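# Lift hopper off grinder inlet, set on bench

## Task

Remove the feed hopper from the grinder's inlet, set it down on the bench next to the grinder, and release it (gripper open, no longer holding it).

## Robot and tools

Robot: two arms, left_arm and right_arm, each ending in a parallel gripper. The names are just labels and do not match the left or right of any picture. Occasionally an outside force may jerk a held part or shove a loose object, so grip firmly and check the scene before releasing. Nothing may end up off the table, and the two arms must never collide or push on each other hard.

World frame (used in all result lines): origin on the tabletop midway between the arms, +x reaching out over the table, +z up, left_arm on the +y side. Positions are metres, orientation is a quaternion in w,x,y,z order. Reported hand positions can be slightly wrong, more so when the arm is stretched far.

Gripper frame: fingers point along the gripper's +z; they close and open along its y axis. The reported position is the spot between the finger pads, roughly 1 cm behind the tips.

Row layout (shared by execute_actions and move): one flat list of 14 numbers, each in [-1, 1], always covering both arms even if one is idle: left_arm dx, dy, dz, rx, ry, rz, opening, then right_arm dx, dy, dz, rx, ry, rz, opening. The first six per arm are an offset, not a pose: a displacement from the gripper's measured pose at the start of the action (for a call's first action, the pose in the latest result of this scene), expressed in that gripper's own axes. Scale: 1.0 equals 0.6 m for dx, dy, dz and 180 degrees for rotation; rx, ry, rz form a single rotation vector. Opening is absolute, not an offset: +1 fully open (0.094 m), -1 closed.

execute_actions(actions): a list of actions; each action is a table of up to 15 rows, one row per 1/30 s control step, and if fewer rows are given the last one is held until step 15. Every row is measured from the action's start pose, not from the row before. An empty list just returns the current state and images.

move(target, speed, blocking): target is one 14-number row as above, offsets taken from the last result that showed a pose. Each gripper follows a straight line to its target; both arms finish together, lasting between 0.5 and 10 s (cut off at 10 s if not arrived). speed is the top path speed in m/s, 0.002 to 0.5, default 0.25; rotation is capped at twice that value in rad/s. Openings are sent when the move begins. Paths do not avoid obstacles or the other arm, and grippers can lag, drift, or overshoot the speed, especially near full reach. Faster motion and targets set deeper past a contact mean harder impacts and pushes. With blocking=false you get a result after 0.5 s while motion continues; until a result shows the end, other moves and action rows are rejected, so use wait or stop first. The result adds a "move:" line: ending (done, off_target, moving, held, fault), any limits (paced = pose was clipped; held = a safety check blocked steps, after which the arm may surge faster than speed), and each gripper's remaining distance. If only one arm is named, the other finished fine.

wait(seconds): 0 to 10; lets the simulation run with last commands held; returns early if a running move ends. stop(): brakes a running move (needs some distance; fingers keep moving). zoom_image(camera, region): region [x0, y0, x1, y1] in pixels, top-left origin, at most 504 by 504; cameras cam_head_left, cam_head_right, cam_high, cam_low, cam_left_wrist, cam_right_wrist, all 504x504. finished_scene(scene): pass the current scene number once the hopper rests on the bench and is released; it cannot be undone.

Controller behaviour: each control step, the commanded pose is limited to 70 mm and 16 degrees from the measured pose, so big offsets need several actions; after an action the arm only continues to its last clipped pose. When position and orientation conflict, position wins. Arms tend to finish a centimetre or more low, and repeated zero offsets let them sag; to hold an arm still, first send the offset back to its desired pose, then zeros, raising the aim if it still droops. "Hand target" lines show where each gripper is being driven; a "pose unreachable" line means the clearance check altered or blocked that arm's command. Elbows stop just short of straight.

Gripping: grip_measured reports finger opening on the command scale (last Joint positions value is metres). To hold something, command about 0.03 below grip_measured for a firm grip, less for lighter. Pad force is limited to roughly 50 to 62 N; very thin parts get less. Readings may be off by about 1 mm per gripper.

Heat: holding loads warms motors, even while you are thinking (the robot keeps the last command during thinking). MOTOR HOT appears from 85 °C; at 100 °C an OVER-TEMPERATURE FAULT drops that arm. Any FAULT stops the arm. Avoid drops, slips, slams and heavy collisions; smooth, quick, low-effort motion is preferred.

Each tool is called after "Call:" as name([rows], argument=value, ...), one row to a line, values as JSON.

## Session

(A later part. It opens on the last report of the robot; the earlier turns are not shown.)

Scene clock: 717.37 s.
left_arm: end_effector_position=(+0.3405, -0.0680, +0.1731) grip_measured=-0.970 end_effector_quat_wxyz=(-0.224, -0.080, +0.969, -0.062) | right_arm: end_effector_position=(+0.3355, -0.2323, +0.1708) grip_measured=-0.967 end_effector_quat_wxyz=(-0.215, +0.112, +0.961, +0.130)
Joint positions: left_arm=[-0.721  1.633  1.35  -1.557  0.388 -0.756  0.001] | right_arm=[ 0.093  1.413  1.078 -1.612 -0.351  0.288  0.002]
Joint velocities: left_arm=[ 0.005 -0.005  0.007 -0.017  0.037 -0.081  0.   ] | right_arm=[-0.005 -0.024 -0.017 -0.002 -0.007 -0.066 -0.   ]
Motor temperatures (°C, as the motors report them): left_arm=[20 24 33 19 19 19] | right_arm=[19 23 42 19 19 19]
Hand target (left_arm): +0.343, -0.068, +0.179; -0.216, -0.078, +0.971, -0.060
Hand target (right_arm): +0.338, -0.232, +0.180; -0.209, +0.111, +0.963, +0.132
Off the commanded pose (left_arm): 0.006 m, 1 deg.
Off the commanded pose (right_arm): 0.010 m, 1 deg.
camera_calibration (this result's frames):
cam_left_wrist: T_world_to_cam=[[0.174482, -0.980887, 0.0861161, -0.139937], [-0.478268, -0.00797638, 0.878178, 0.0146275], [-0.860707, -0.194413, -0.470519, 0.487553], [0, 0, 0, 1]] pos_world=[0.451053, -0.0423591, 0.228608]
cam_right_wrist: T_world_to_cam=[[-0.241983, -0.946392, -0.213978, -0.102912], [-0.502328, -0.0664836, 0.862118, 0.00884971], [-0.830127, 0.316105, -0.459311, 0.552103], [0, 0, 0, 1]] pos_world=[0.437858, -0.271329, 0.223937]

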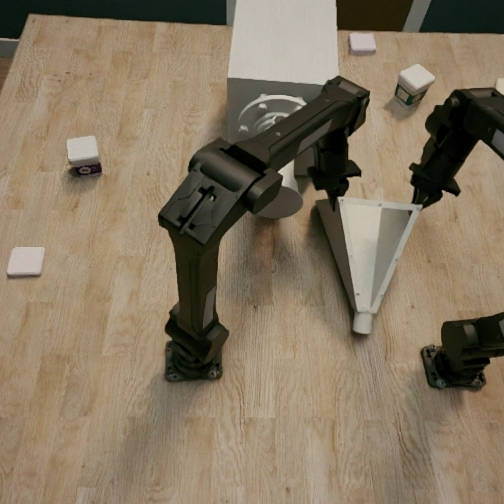

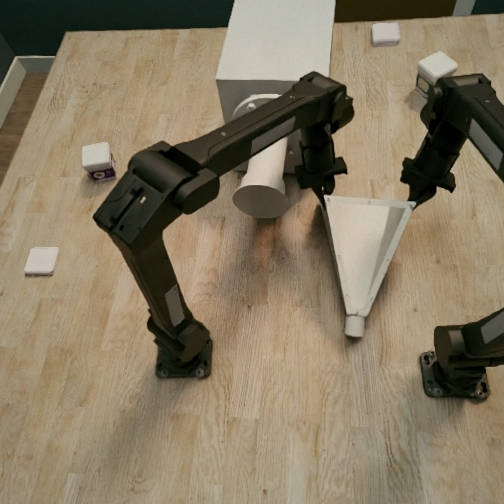

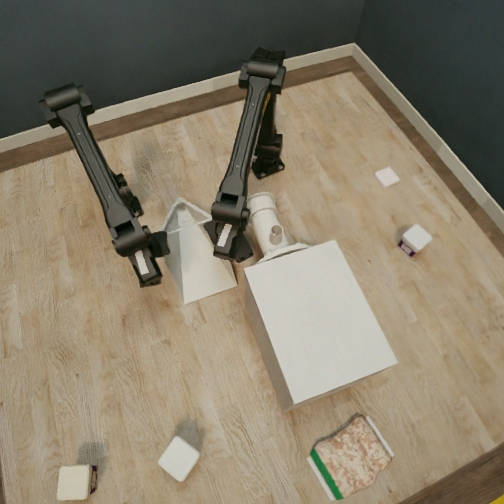

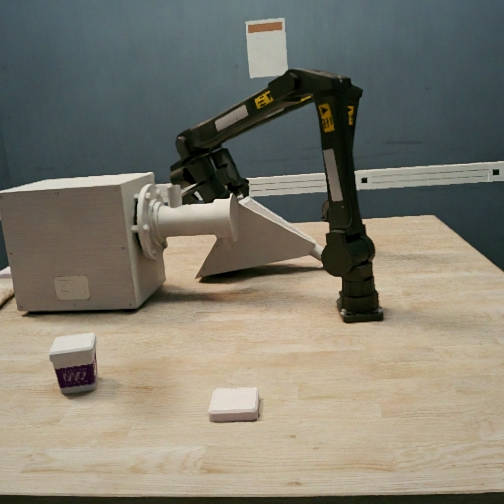

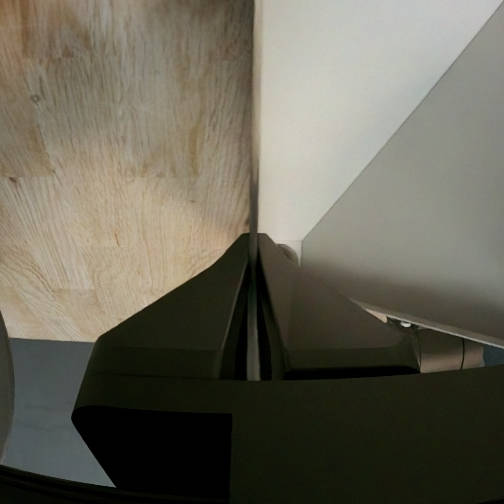

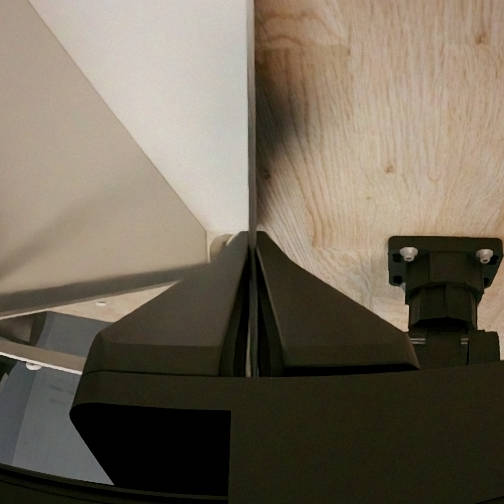

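Call:
execute_actions([
  [[0,0,0,0,0,0,-1,0.00215,0.00105,-0.0044,0,0,0,-1]],
])

Call:
zoom_image(camera="cam_low", region=[150, 150, 370, 310])

Scene clock: 723.33 s.
left_arm: end_effector_position=(+0.3389, -0.0682, +0.1699) grip_measured=-0.970 end_effector_quat_wxyz=(-0.226, -0.081, +0.969, -0.064) | right_arm: end_effector_position=(+0.3341, -0.2324, +0.1683) grip_measured=-0.967 end_effector_quat_wxyz=(-0.217, +0.112, +0.961, +0.130)
Joint positions: left_arm=[-0.721  1.633  1.341 -1.548  0.395 -0.756  0.001] | right_arm=[ 0.093  1.413  1.071 -1.607 -0.351  0.288  0.002]
Joint velocities: left_arm=[ 0.005 -0.005 -0.017  0.027 -0.081  0.037  0.001] | right_arm=[-0.005 -0.005  0.002  0.002 -0.081  0.022  0.   ]
Motor temperatures (°C, as the motors report them): left_arm=[20 24 32 19 19 19] | right_arm=[19 23 42 19 19 19]
Hand target (left_arm): +0.340, -0.068, +0.173; -0.224, -0.080, +0.969, -0.062
Hand target (right_arm): +0.335, -0.232, +0.174; -0.215, +0.112, +0.961, +0.130
Off the commanded pose (left_arm): 0.004 m, 0 deg.
Off the commanded pose (right_arm): 0.006 m, 0 deg.
camera_calibration (this result's frames):
cam_left_wrist: T_world_to_cam=[[0.17661, -0.980226, 0.0892458, -0.140727], [-0.473882, -0.00520806, 0.880573, 0.0149595], [-0.862696, -0.19781, -0.465432, 0.484287], [0, 0, 0, 1]] pos_world=[0.449735, -0.0420691, 0.224789]
cam_right_wrist: T_world_to_cam=[[-0.242691, -0.946353, -0.213345, -0.103751], [-0.500013, -0.0664315, 0.863466, 0.00930745], [-0.831317, 0.316231, -0.457067, 0.549883], [0, 0, 0, 1]] pos_world=[0.436601, -0.271456, 0.221162]

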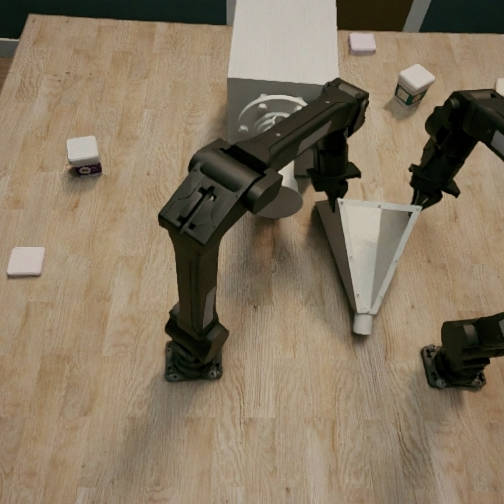

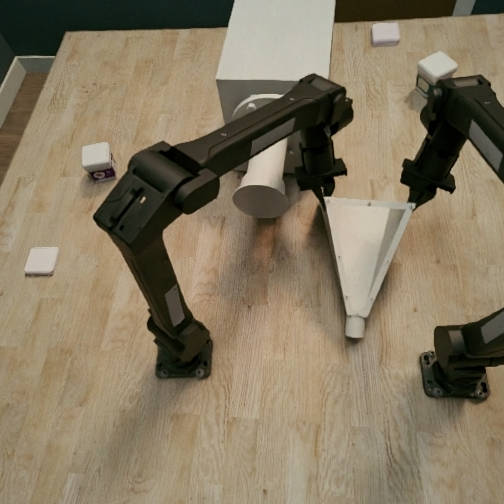

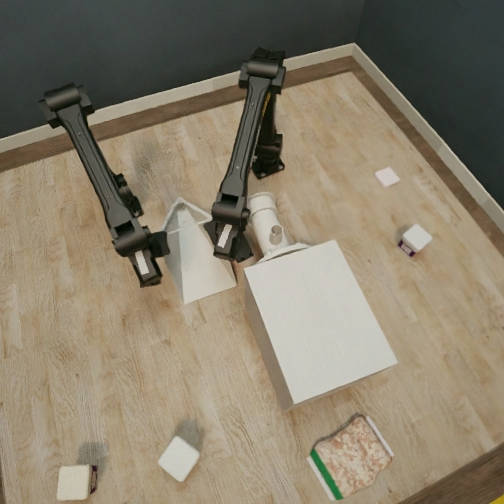

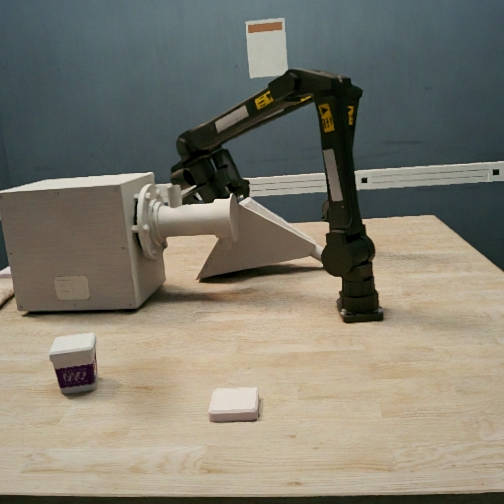

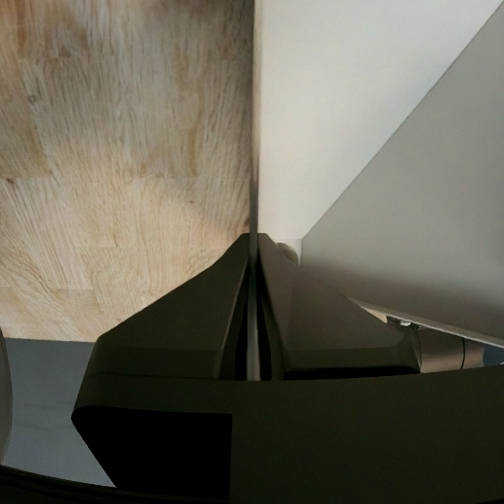

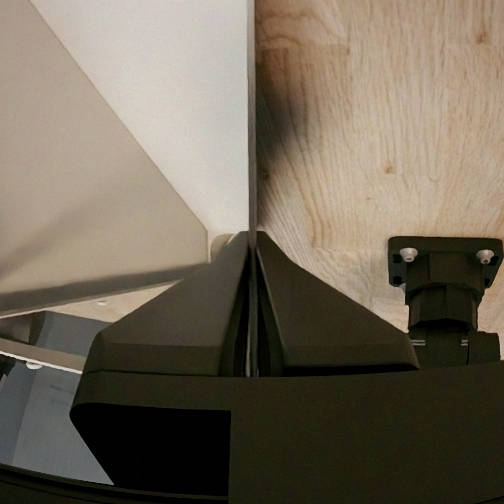

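Region (150, 150, 370, 310) of cam_low's 504x504 image, scaled by 2.291, with more detail than that image has; it fills the top 367 rows of this view, and the rest is white.

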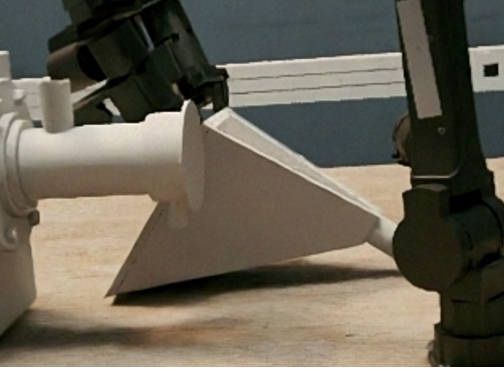

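Call:
execute_actions([
  [[-0.0014,0.0003,0.003,0,0,0,-1,0,0,0,0,0,0,-1]],
])

Call:
zoom_image(camera="cam_low", region=[150, 150, 370, 310])

Scene clock: 727.87 s.
left_arm: end_effector_position=(+0.3390, -0.0686, +0.1671) grip_measured=-0.970 end_effector_quat_wxyz=(-0.225, -0.079, +0.969, -0.066) | right_arm: end_effector_position=(+0.3340, -0.2325, +0.1667) grip_measured=-0.967 end_effector_quat_wxyz=(-0.216, +0.112, +0.961, +0.130)
Joint positions: left_arm=[-0.721  1.633  1.334 -1.536  0.397 -0.753  0.001] | right_arm=[ 0.093  1.413  1.067 -1.601 -0.351  0.288  0.002]
Joint velocities: left_arm=[-0.005 -0.015 -0.007  0.012  0.081  0.022 -0.001] | right_arm=[-0.005 -0.005  0.012 -0.002 -0.051 -0.022 -0.001]
Motor temperatures (°C, as the motors report them): left_arm=[20 24 32 19 19 19] | right_arm=[19 23 42 19 19 19]
Hand target (left_arm): +0.339, -0.068, +0.168; -0.226, -0.081, +0.969, -0.064
Hand target (right_arm): +0.334, -0.232, +0.168; -0.216, +0.112, +0.961, +0.130
Off the commanded pose (left_arm): 0.001 m, 0 deg.
Off the commanded pose (right_arm): 0.002 m, 0 deg.
camera_calibration (this result's frames):
cam_left_wrist: T_world_to_cam=[[0.174133, -0.980083, 0.0954709, -0.141116], [-0.476838, 0.000902664, 0.878991, 0.0191785], [-0.86157, -0.198586, -0.467184, 0.482815], [0, 0, 0, 1]] pos_world=[0.449697, -0.0424423, 0.222178]
cam_right_wrist: T_world_to_cam=[[-0.242145, -0.946412, -0.213705, -0.104305], [-0.501675, -0.0664021, 0.862504, 0.0113332], [-0.830475, 0.316061, -0.458712, 0.549084], [0, 0, 0, 1]] pos_world=[0.436429, -0.271507, 0.219806]

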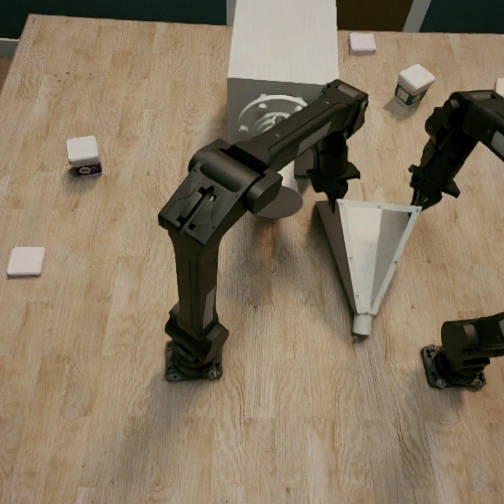

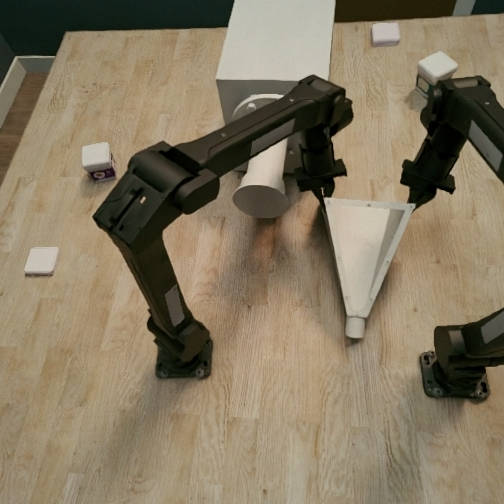

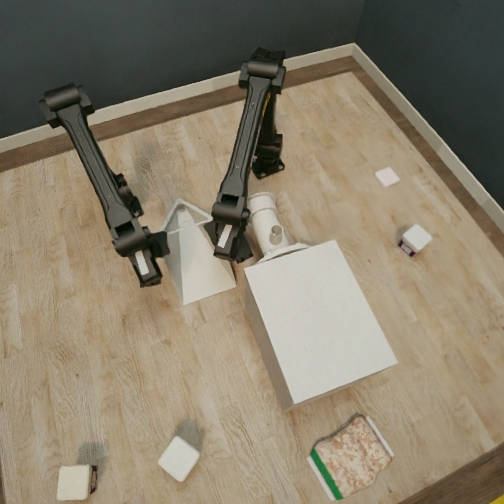

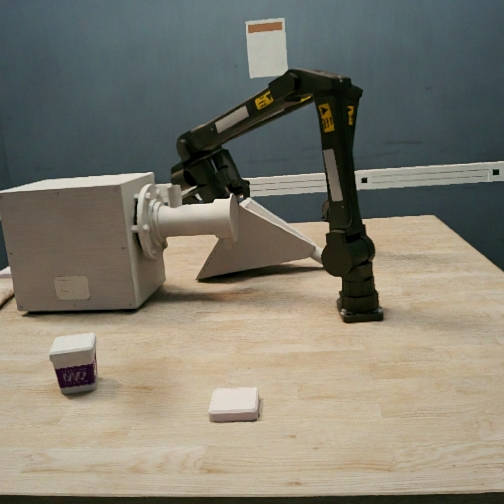

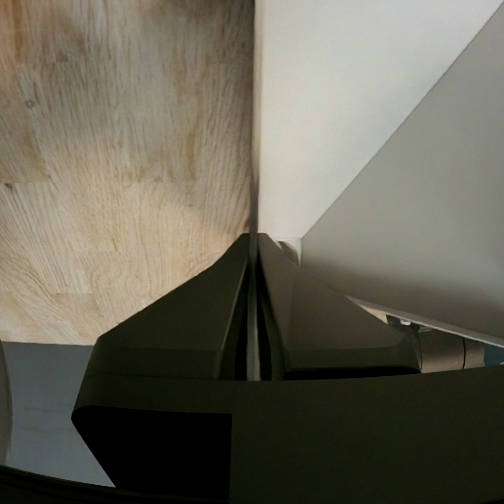

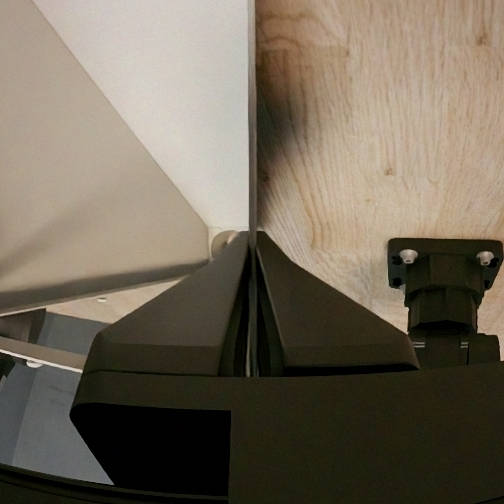

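Region (150, 150, 370, 310) of cam_low's 504x504 image, scaled by 2.291, with more detail than that image has; it fills the top 367 rows of this view, and the rest is white.

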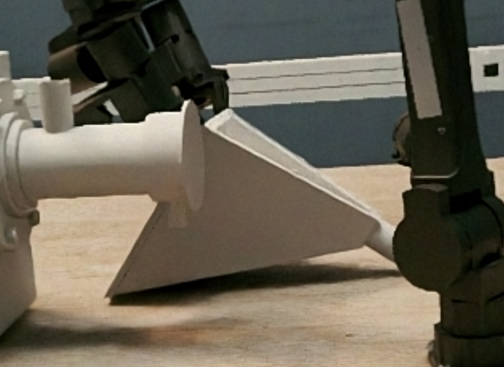

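Call:
execute_actions([
  [[0,0,0,0,0,0,-0.96,0,0,0,0,0,0,-0.957],[0,0,0,0,0,0,-0.955,0,0,0,0,0,0,-0.952],[0,0,0,0,0,0,-0.95,0,0,0,0,0,0,-0.947],[0,0,0,0,0,0,-0.945,0,0,0,0,0,0,-0.942],[0,0,0,0,0,0,-0.94,0,0,0,0,0,0,-0.937],[0,0,0,0,0,0,-0.93,0,0,0,0,0,0,-0.93],[0,0,0,0,0,0,-0.92,0,0,0,0,0,0,-0.92],[0,0,0,0,0,0,-0.91,0,0,0,0,0,0,-0.91],[0,0,0,0,0,0,-0.90,0,0,0,0,0,0,-0.90],[0,0,0,0,0,0,-0.89,0,0,0,0,0,0,-0.89],[0,0,0,0,0,0,-0.88,0,0,0,0,0,0,-0.88],[0,0,0,0,0,0,-0.87,0,0,0,0,0,0,-0.87],[0,0,0,0,0,0,-0.86,0,0,0,0,0,0,-0.86],[0,0,0,0,0,0,-0.85,0,0,0,0,0,0,-0.85]],
])

Call:
zoom_image(camera="cam_low", region=[150, 150, 370, 310])

Scene clock: 753.80 s.
left_arm: end_effector_position=(+0.3381, -0.0674, +0.1625) grip_measured=-0.854 end_effector_quat_wxyz=(-0.225, -0.078, +0.969, -0.065) | right_arm: end_effector_position=(+0.3315, -0.2324, +0.1630) grip_measured=-0.853 end_effector_quat_wxyz=(-0.219, +0.113, +0.960, +0.131)
Joint positions: left_arm=[-0.721  1.635  1.323 -1.527  0.394 -0.75   0.007] | right_arm=[ 0.093  1.415  1.056 -1.596 -0.354  0.288  0.007]
Joint velocities: left_arm=[-0.005 -0.005 -0.002 -0.012 -0.066  0.007  0.003] | right_arm=[-0.015 -0.015 -0.017 -0.002 -0.022 -0.022  0.001]
Motor temperatures (°C, as the motors report them): left_arm=[20 24 32 19 19 19] | right_arm=[19 23 41 19 19 19]
Hand target (left_arm): +0.339, -0.069, +0.167; -0.225, -0.079, +0.969, -0.066
Hand target (right_arm): +0.334, -0.233, +0.167; -0.216, +0.112, +0.961, +0.130
Off the commanded pose (left_arm): 0.005 m, 0 deg.
Off the commanded pose (right_arm): 0.005 m, 0 deg.
camera_calibration (this result's frames):
cam_left_wrist: T_world_to_cam=[[0.171156, -0.980874, 0.0926896, -0.137947], [-0.476432, -0.0000512637, 0.879211, 0.0225659], [-0.862391, -0.194642, -0.467328, 0.480706], [0, 0, 0, 1]] pos_world=[0.448918, -0.0417421, 0.217594]
cam_right_wrist: T_world_to_cam=[[-0.244765, -0.945847, -0.213221, -0.104692], [-0.494932, -0.0672178, 0.866328, 0.0102059], [-0.833746, 0.317577, -0.451677, 0.545501], [0, 0, 0, 1]] pos_world=[0.434236, -0.271575, 0.215226]

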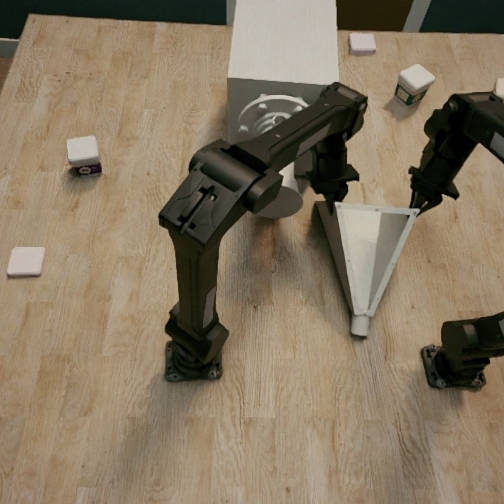

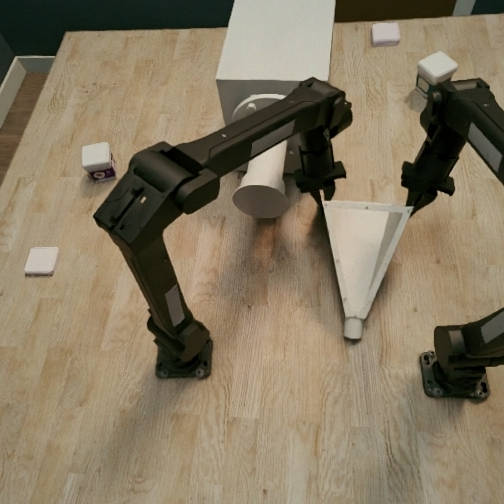

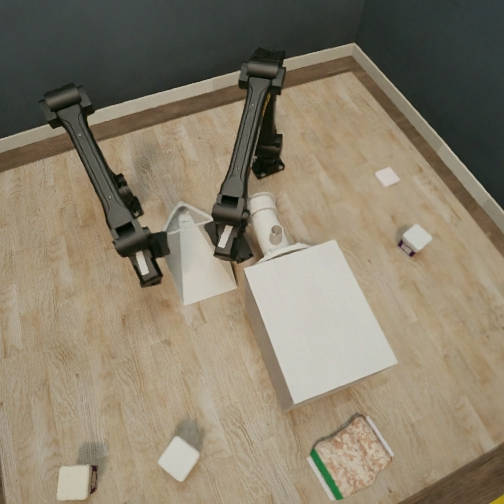

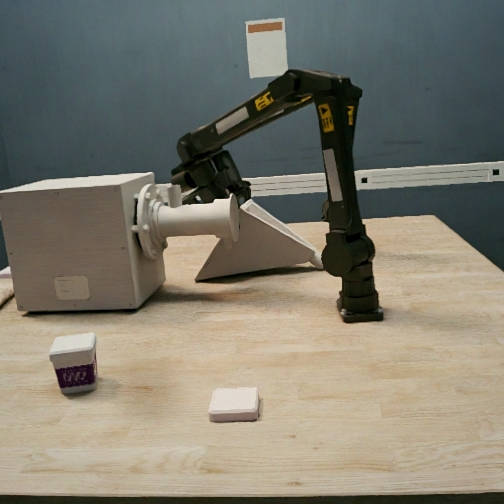

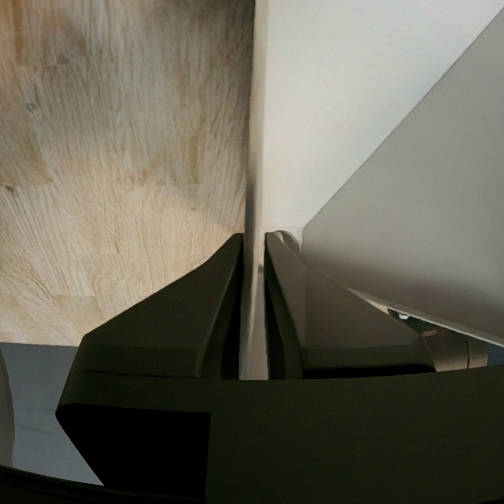

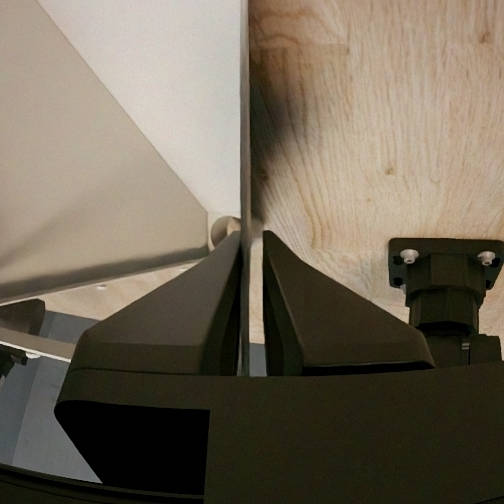

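Region (150, 150, 370, 310) of cam_low's 504x504 image, scaled by 2.291, with more detail than that image has; it fills the top 367 rows of this view, and the rest is white.

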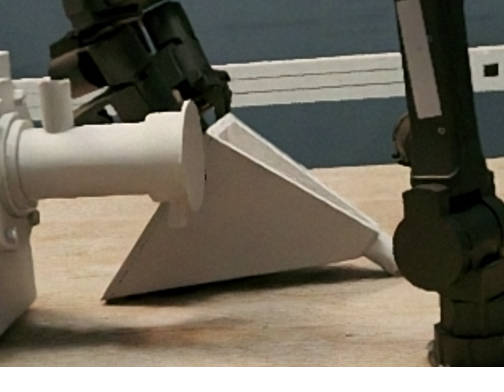

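Call:
execute_actions([
  [[0,0,-0.012,0,0,0,-0.80,0,0,-0.012,0,0,0,-0.85],[0,0,-0.014,0,0,0,-0.75,0,0,-0.014,0,0,0,-0.80],[0,0,-0.016,0,0,0,-0.70,0,0,-0.016,0,0,0,-0.75],[0,0,-0.018,0,0,0,-0.65,0,0,-0.018,0,0,0,-0.70],[0,0,-0.02,0,0,0,-0.60,0,0,-0.02,0,0,0,-0.65],[0,0,-0.025,0,0,0,-0.60,0,0,-0.025,0,0,0,-0.60],[0,0,-0.03,0,0,0,-0.60,0,0,-0.03,0,0,0,-0.60],[0,0,-0.04,0,0,0,-0.60,0,0,-0.04,0,0,0,-0.60],[0,0,-0.05,0,0,0,-0.60,0,0,-0.05,0,0,0,-0.60],[0,0,-0.06,0,0,0,-0.60,0,0,-0.06,0,0,0,-0.60],[0,0,-0.07,0,0,0,-0.60,0,0,-0.07,0,0,0,-0.60],[0,0,-0.08,0,0,0,-0.60,0,0,-0.08,0,0,0,-0.60],[0,0,-0.09,0,0,0,-0.60,0,0,-0.09,0,0,0,-0.60],[0,0,-0.10,0,0,0,-0.60,0,0,-0.10,0,0,0,-0.60],[0,0,-0.10,0,0,0,-0.60,0,0,-0.10,0,0,0,-0.60]],
])

Call:
zoom_image(camera="cam_low", region=[150, 150, 370, 310])

Scene clock: 762.97 s.
left_arm: end_effector_position=(+0.3423, -0.0554, +0.1922) grip_measured=-0.603 end_effector_quat_wxyz=(-0.241, -0.084, +0.966, -0.048) | right_arm: end_effector_position=(+0.3374, -0.2439, +0.1916) grip_measured=-0.601 end_effector_quat_wxyz=(-0.224, +0.119, +0.959, +0.127)
Joint positions: left_arm=[-0.696  1.635  1.395 -1.656  0.383 -0.729  0.019] | right_arm=[ 0.061  1.41   1.127 -1.691 -0.339  0.269  0.019]
Joint velocities: left_arm=[ 0.171  0.005  0.466 -0.335 -0.037  0.081 -0.   ] | right_arm=[-0.181 -0.122  0.276 -0.056  0.051  0.007 -0.   ]
Motor temperatures (°C, as the motors report them): left_arm=[20 24 32 19 19 19] | right_arm=[19 23 41 19 19 19]
Hand target (left_arm): +0.361, -0.056, +0.216; -0.224, -0.078, +0.969, -0.065
Hand target (right_arm): +0.352, -0.250, +0.214; -0.192, +0.118, +0.965, +0.135
Off the commanded pose (left_arm): 0.032 m, 3 deg.
Off the commanded pose (right_arm): 0.030 m, 1 deg.
joint sent to its limit (right arm) — the command would take joint 4 (wrist pitch) past its lower limit, so that joint was sent only as far as its limit.
camera_calibration (this result's frames):
cam_left_wrist: T_world_to_cam=[[0.176814, -0.982747, 0.0542706, -0.12429], [-0.443984, -0.0304274, 0.895518, -0.0174668], [-0.878416, -0.182435, -0.441704, 0.501758], [0, 0, 0, 1]] pos_world=[0.454974, -0.0311381, 0.244016]
cam_right_wrist: T_world_to_cam=[[-0.256802, -0.944877, -0.203127, -0.105674], [-0.485946, -0.055437, 0.872229, -0.0136448], [-0.83541, 0.322699, -0.444923, 0.567568], [0, 0, 0, 1]] pos_world=[0.440384, -0.283759, 0.24296]

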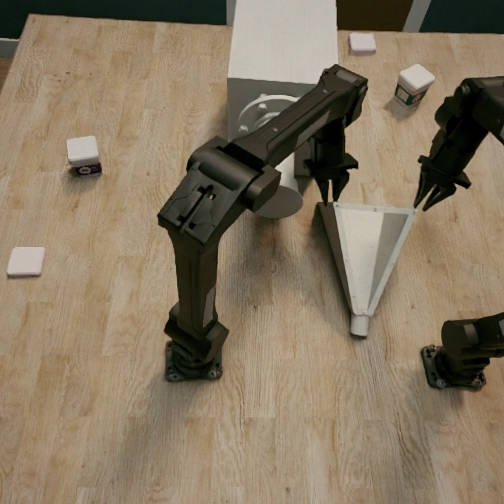

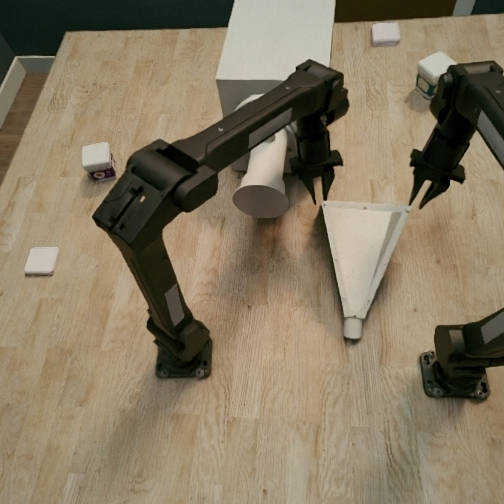

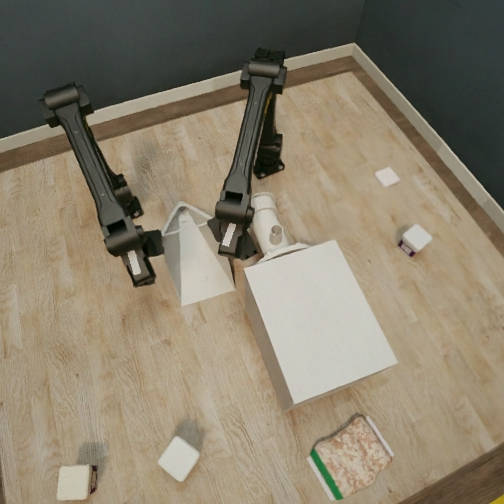

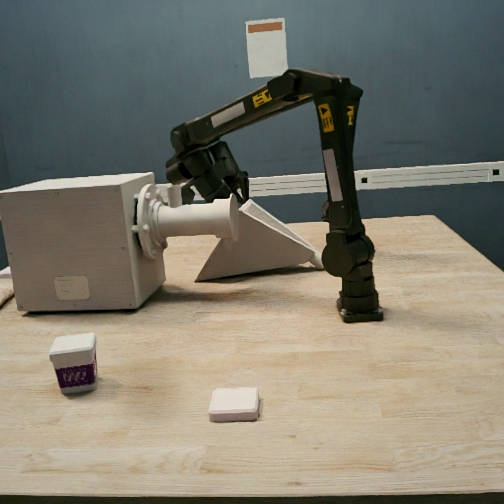

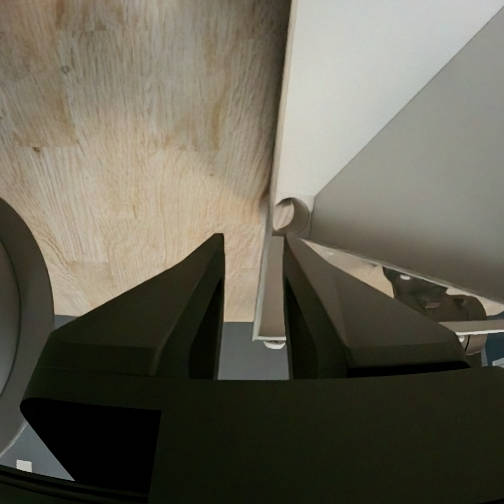

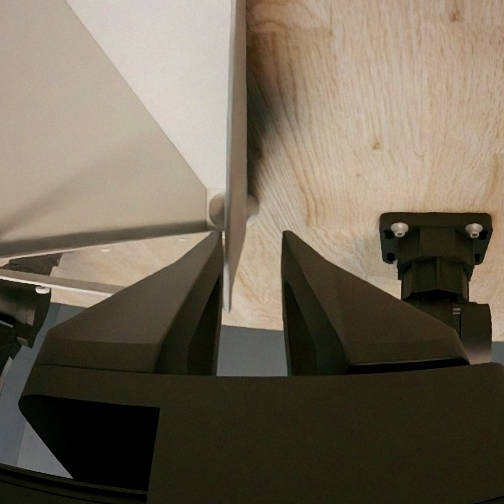

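Region (150, 150, 370, 310) of cam_low's 504x504 image, scaled by 2.291, with more detail than that image has; it fills the top 367 rows of this view, and the rest is white.

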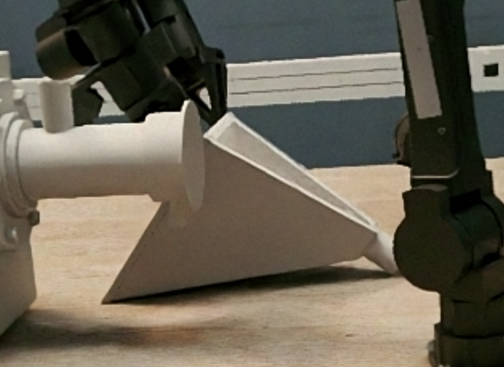

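Call:
execute_actions(actions=[])

Scene clock: 765.50 s.
left_arm: end_effector_position=(+0.3523, -0.0546, +0.2042) grip_measured=-0.603 end_effector_quat_wxyz=(-0.234, -0.083, +0.967, -0.056) | right_arm: end_effector_position=(+0.3423, -0.2482, +0.2032) grip_measured=-0.601 end_effector_quat_wxyz=(-0.206, +0.121, +0.962, +0.132)
Joint positions: left_arm=[-0.681  1.635  1.431 -1.675  0.382 -0.715  0.019] | right_arm=[ 0.046  1.39   1.147 -1.697 -0.337  0.263  0.019]
Joint velocities: left_arm=[-0.005 -0.015  0.007  0.002  0.066 -0.066  0.001] | right_arm=[-0.005  0.005 -0.022 -0.007 -0.066  0.007  0.   ]
Motor temperatures (°C, as the motors report them): left_arm=[20 24 32 19 19 19] | right_arm=[19 23 41 19 19 19]
Hand target (left_arm): +0.361, -0.056, +0.216; -0.224, -0.078, +0.969, -0.065
Hand target (right_arm): +0.352, -0.250, +0.214; -0.192, +0.118, +0.965, +0.135
Off the commanded pose (left_arm): 0.017 m, 2 deg.
Off the commanded pose (right_arm): 0.018 m, 2 deg.
camera_calibration (this result's frames):
cam_left_wrist: T_world_to_cam=[[0.178659, -0.981267, 0.0720871, -0.130092], [-0.458261, -0.0181538, 0.888632, -0.0167196], [-0.870677, -0.191797, -0.45292, 0.515097], [0, 0, 0, 1]] pos_world=[0.464063, -0.0291646, 0.257533]
cam_right_wrist: T_world_to_cam=[[-0.25787, -0.941868, -0.215377, -0.102539], [-0.517489, -0.0536051, 0.854009, -0.0067433], [-0.81591, 0.331678, -0.473583, 0.579598], [0, 0, 0, 1]] pos_world=[0.442969, -0.28918, 0.258162]

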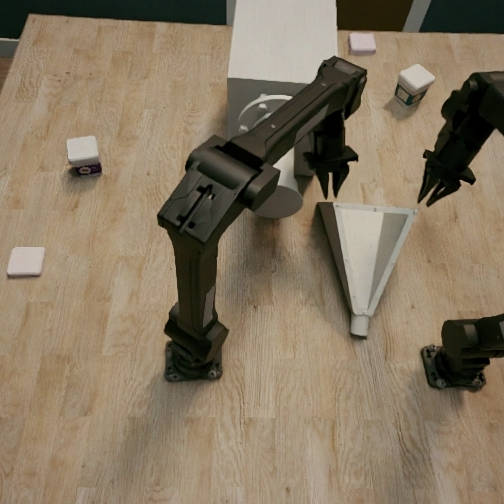

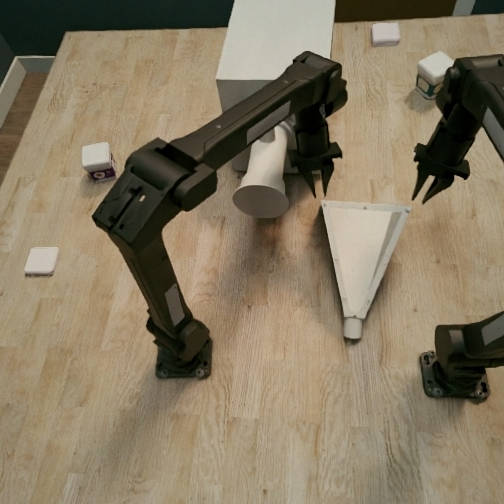

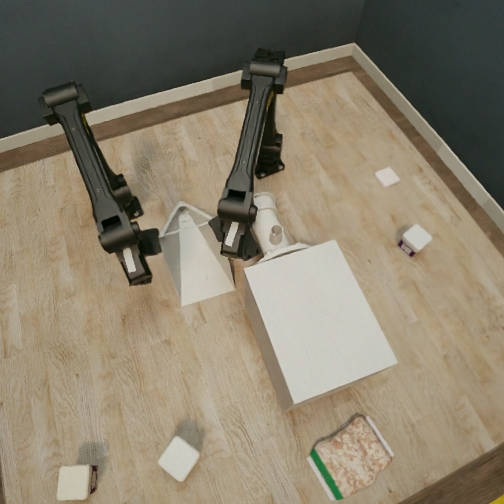

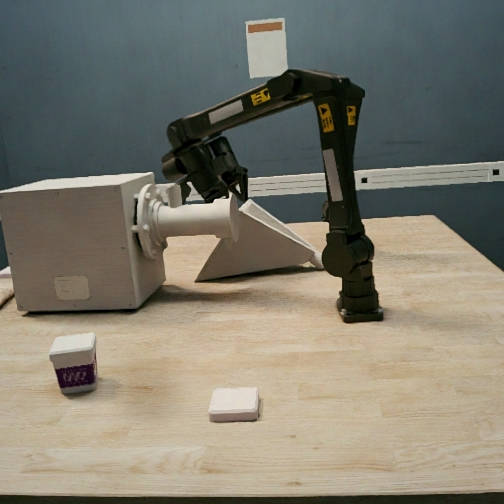

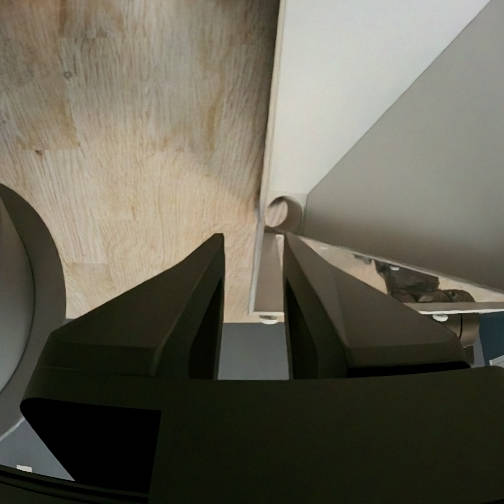

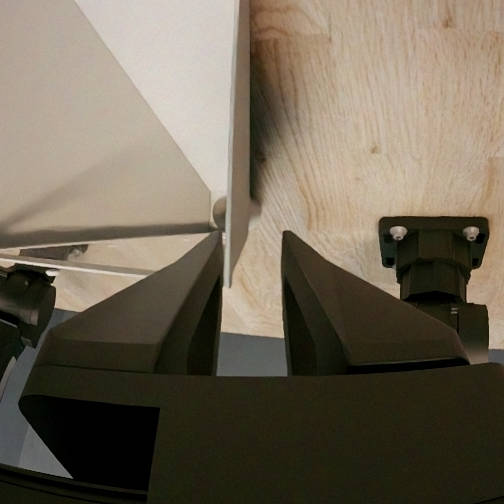

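Call:
execute_actions([
  [[0.011,-0.0016,-0.02,0,0,0,-0.6,0.01,0.005,-0.02,0,0,0,-0.6],[0.016,-0.0024,-0.031,0,0,0,-0.6,0.015,0.007,-0.031,0,0,0,-0.6],[0.021,-0.0032,-0.041,0,0,0,-0.6,0.02,0.0095,-0.041,0,0,0,-0.6],[0.027,-0.004,-0.052,0,0,0,-0.6,0.025,0.012,-0.051,0,0,0,-0.6],[0.032,-0.0049,-0.062,0,0,0,-0.6,0.03,0.0143,-0.062,0,0,0,-0.6],[0.038,-0.0057,-0.072,0,0,0,-0.6,0.035,0.0167,-0.072,0,0,0,-0.6],[0.043,-0.0065,-0.082,0,0,0,-0.6,0.04,0.019,-0.082,0,0,0,-0.6],[0.048,-0.0073,-0.093,0,0,0,-0.6,0.045,0.0214,-0.092,0,0,0,-0.6],[0.054,-0.0081,-0.103,0,0,0,-0.6,0.05,0.0238,-0.103,0,0,0,-0.6]],
])

Call:
wait(seconds=1)

Scene clock: 780.70 s.
left_arm: end_effector_position=(+0.3426, -0.0484, +0.2577) grip_measured=-0.603 end_effector_quat_wxyz=(-0.194, -0.090, +0.973, -0.088) | right_arm: end_effector_position=(+0.3305, -0.2491, +0.2658) grip_measured=-0.601 end_effector_quat_wxyz=(-0.107, +0.132, +0.974, +0.149)
Joint positions: left_arm=[-0.681  1.519  1.451 -1.699  0.385 -0.75   0.019] | right_arm=[ 0.046  1.202  1.178 -1.7   -0.337  0.321  0.019]
Joint velocities: left_arm=[-0.005 -0.112  0.12  -0.027  0.007 -0.007  0.001] | right_arm=[-0.005 -0.015  0.095 -0.002 -0.037  0.022  0.   ]
Motor temperatures (°C, as the motors report them): left_arm=[20 24 33 19 19 19] | right_arm=[19 23 42 19 19 19]
Hand target (left_arm): +0.350, -0.053, +0.273; -0.182, -0.097, +0.973, -0.099
Hand target (right_arm): +0.341, -0.247, +0.272; -0.105, +0.138, +0.973, +0.150
Off the commanded pose (left_arm): 0.020 m, 6 deg.
Off the commanded pose (right_arm): 0.014 m, 12 deg.
joint sent to its limit (left arm) — the command would take joint 4 (wrist pitch) past its lower limit, so that joint was sent only as far as its limit.
joint sent to its limit (right arm) — the command would take joint 4 (wrist pitch) past its lower limit, so that joint was sent only as far as its limit.
camera_calibration (this result's frames):
cam_left_wrist: T_world_to_cam=[[0.200386, -0.969741, 0.139453, -0.150372], [-0.532323, 0.0117263, 0.84646, -0.0308638], [-0.822483, -0.243853, -0.513866, 0.528688], [0, 0, 0, 1]] pos_world=[0.44854, -0.0165377, 0.31877]
cam_right_wrist: T_world_to_cam=[[-0.259606, -0.92794, -0.267454, -0.0750764], [-0.676322, -0.0229916, 0.736248, 0.0250917], [-0.689343, 0.372019, -0.621617, 0.607479], [0, 0, 0, 1]] pos_world=[0.416241, -0.295083, 0.339066]

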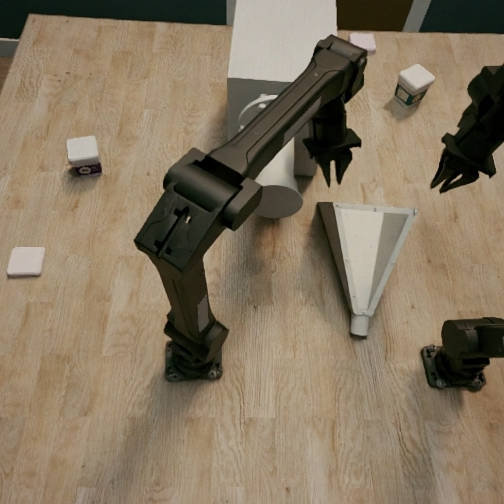

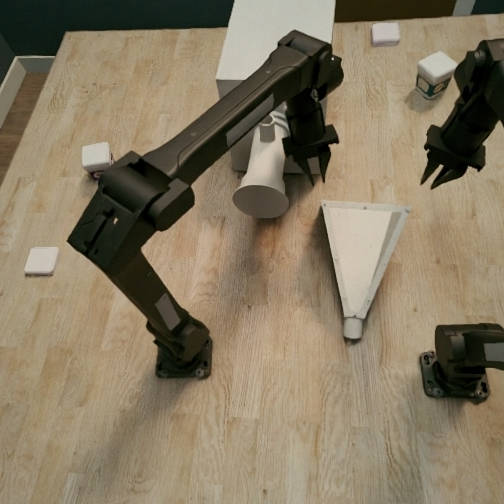

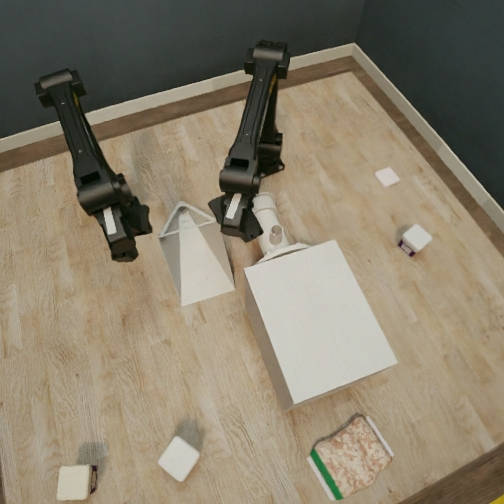

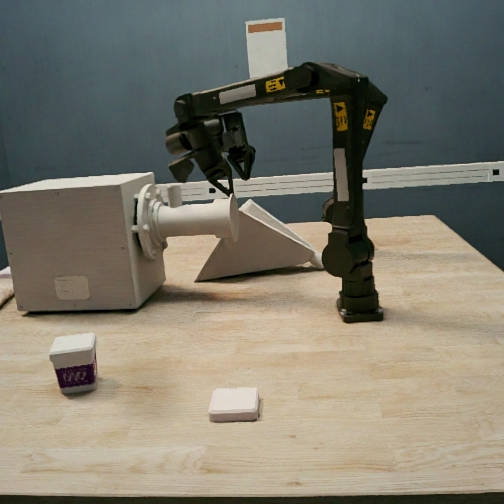

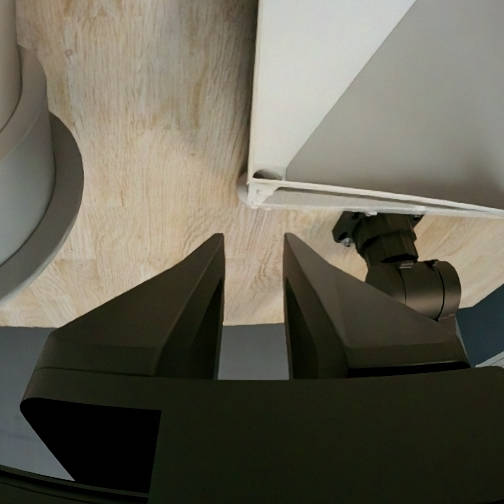

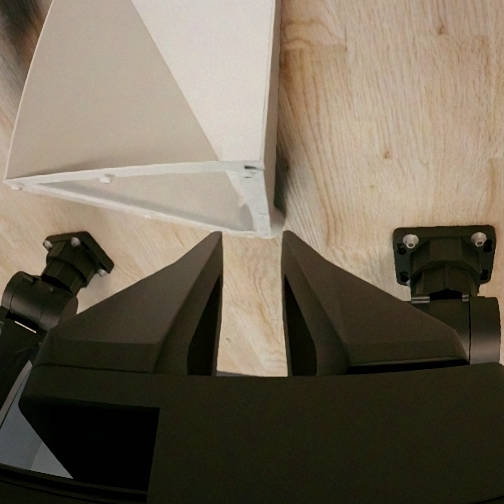

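Scene clock: 781.70 s.
left_arm: end_effector_position=(+0.3434, -0.0490, +0.2608) grip_measured=-0.603 end_effector_quat_wxyz=(-0.191, -0.092, +0.973, -0.091) | right_arm: end_effector_position=(+0.3328, -0.2490, +0.2625) grip_measured=-0.601 end_effector_quat_wxyz=(-0.114, +0.137, +0.973, +0.147)
Joint positions: left_arm=[-0.681  1.515  1.457 -1.699  0.385 -0.756  0.019] | right_arm=[ 0.046  1.216  1.179 -1.7   -0.337  0.329  0.019]
Joint velocities: left_arm=[ 0.005 -0.015 -0.017  0.012 -0.007 -0.037  0.001] | right_arm=[ 0.005 -0.024 -0.007 -0.002  0.066 -0.007 -0.   ]
Motor temperatures (°C, as the motors report them): left_arm=[20 24 33 19 19 19] | right_arm=[19 23 42 19 19 19]
Hand target (left_arm): +0.350, -0.053, +0.273; -0.182, -0.097, +0.974, -0.099
Hand target (right_arm): +0.341, -0.247, +0.272; -0.105, +0.138, +0.973, +0.150
Off the commanded pose (left_arm): 0.017 m, 6 deg.
Off the commanded pose (right_arm): 0.015 m, 11 deg.
wait: 1.00 s; at rest by 0.33 s
camera_calibration (this result's frames):
cam_left_wrist: T_world_to_cam=[[0.204927, -0.96822, 0.143368, -0.154066], [-0.53741, 0.0111178, 0.843248, -0.0304629], [-0.818044, -0.249852, -0.518053, 0.530123], [0, 0, 0, 1]] pos_world=[0.448865, -0.0163784, 0.322408]
cam_right_wrist: T_world_to_cam=[[-0.270519, -0.926589, -0.26125, -0.0728823], [-0.665272, -0.0162257, 0.746425, 0.0244106], [-0.695868, 0.375725, -0.612045, 0.607475], [0, 0, 0, 1]] pos_world=[0.419246, -0.295379, 0.33454]

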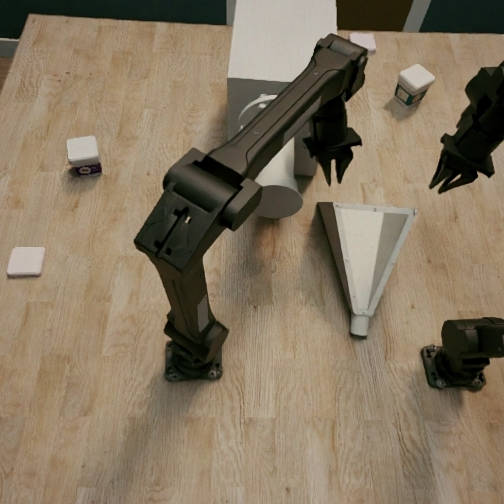

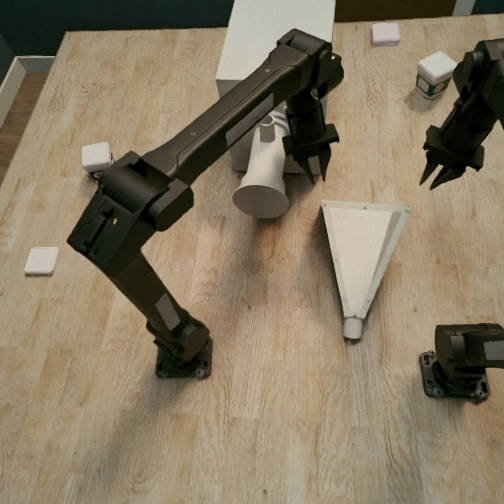

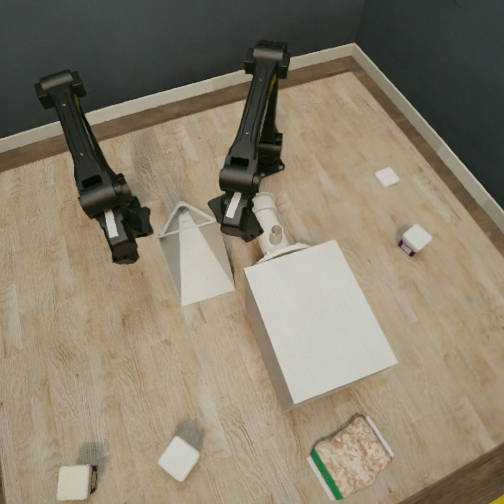

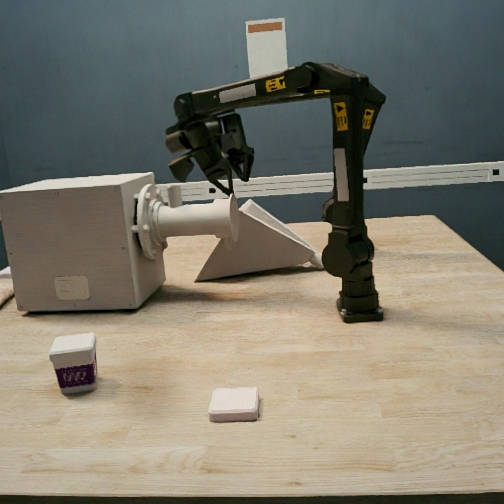

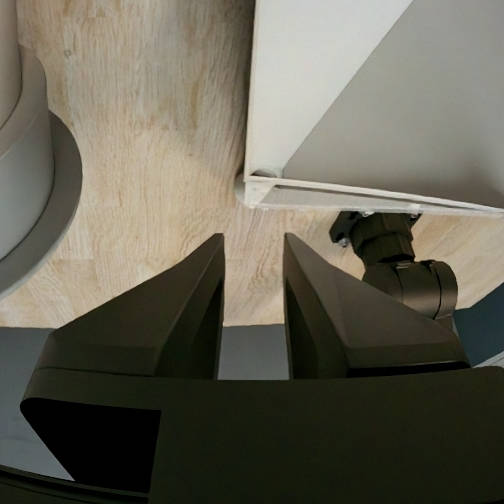

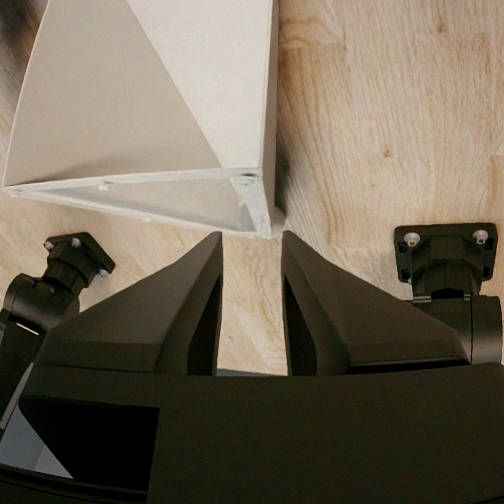

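The hopper is lying stable on the bench beside the grinder, and both grippers have let go and moved clear.

Call:
finished_scene(scene=2)

The scene is finished: the task was done.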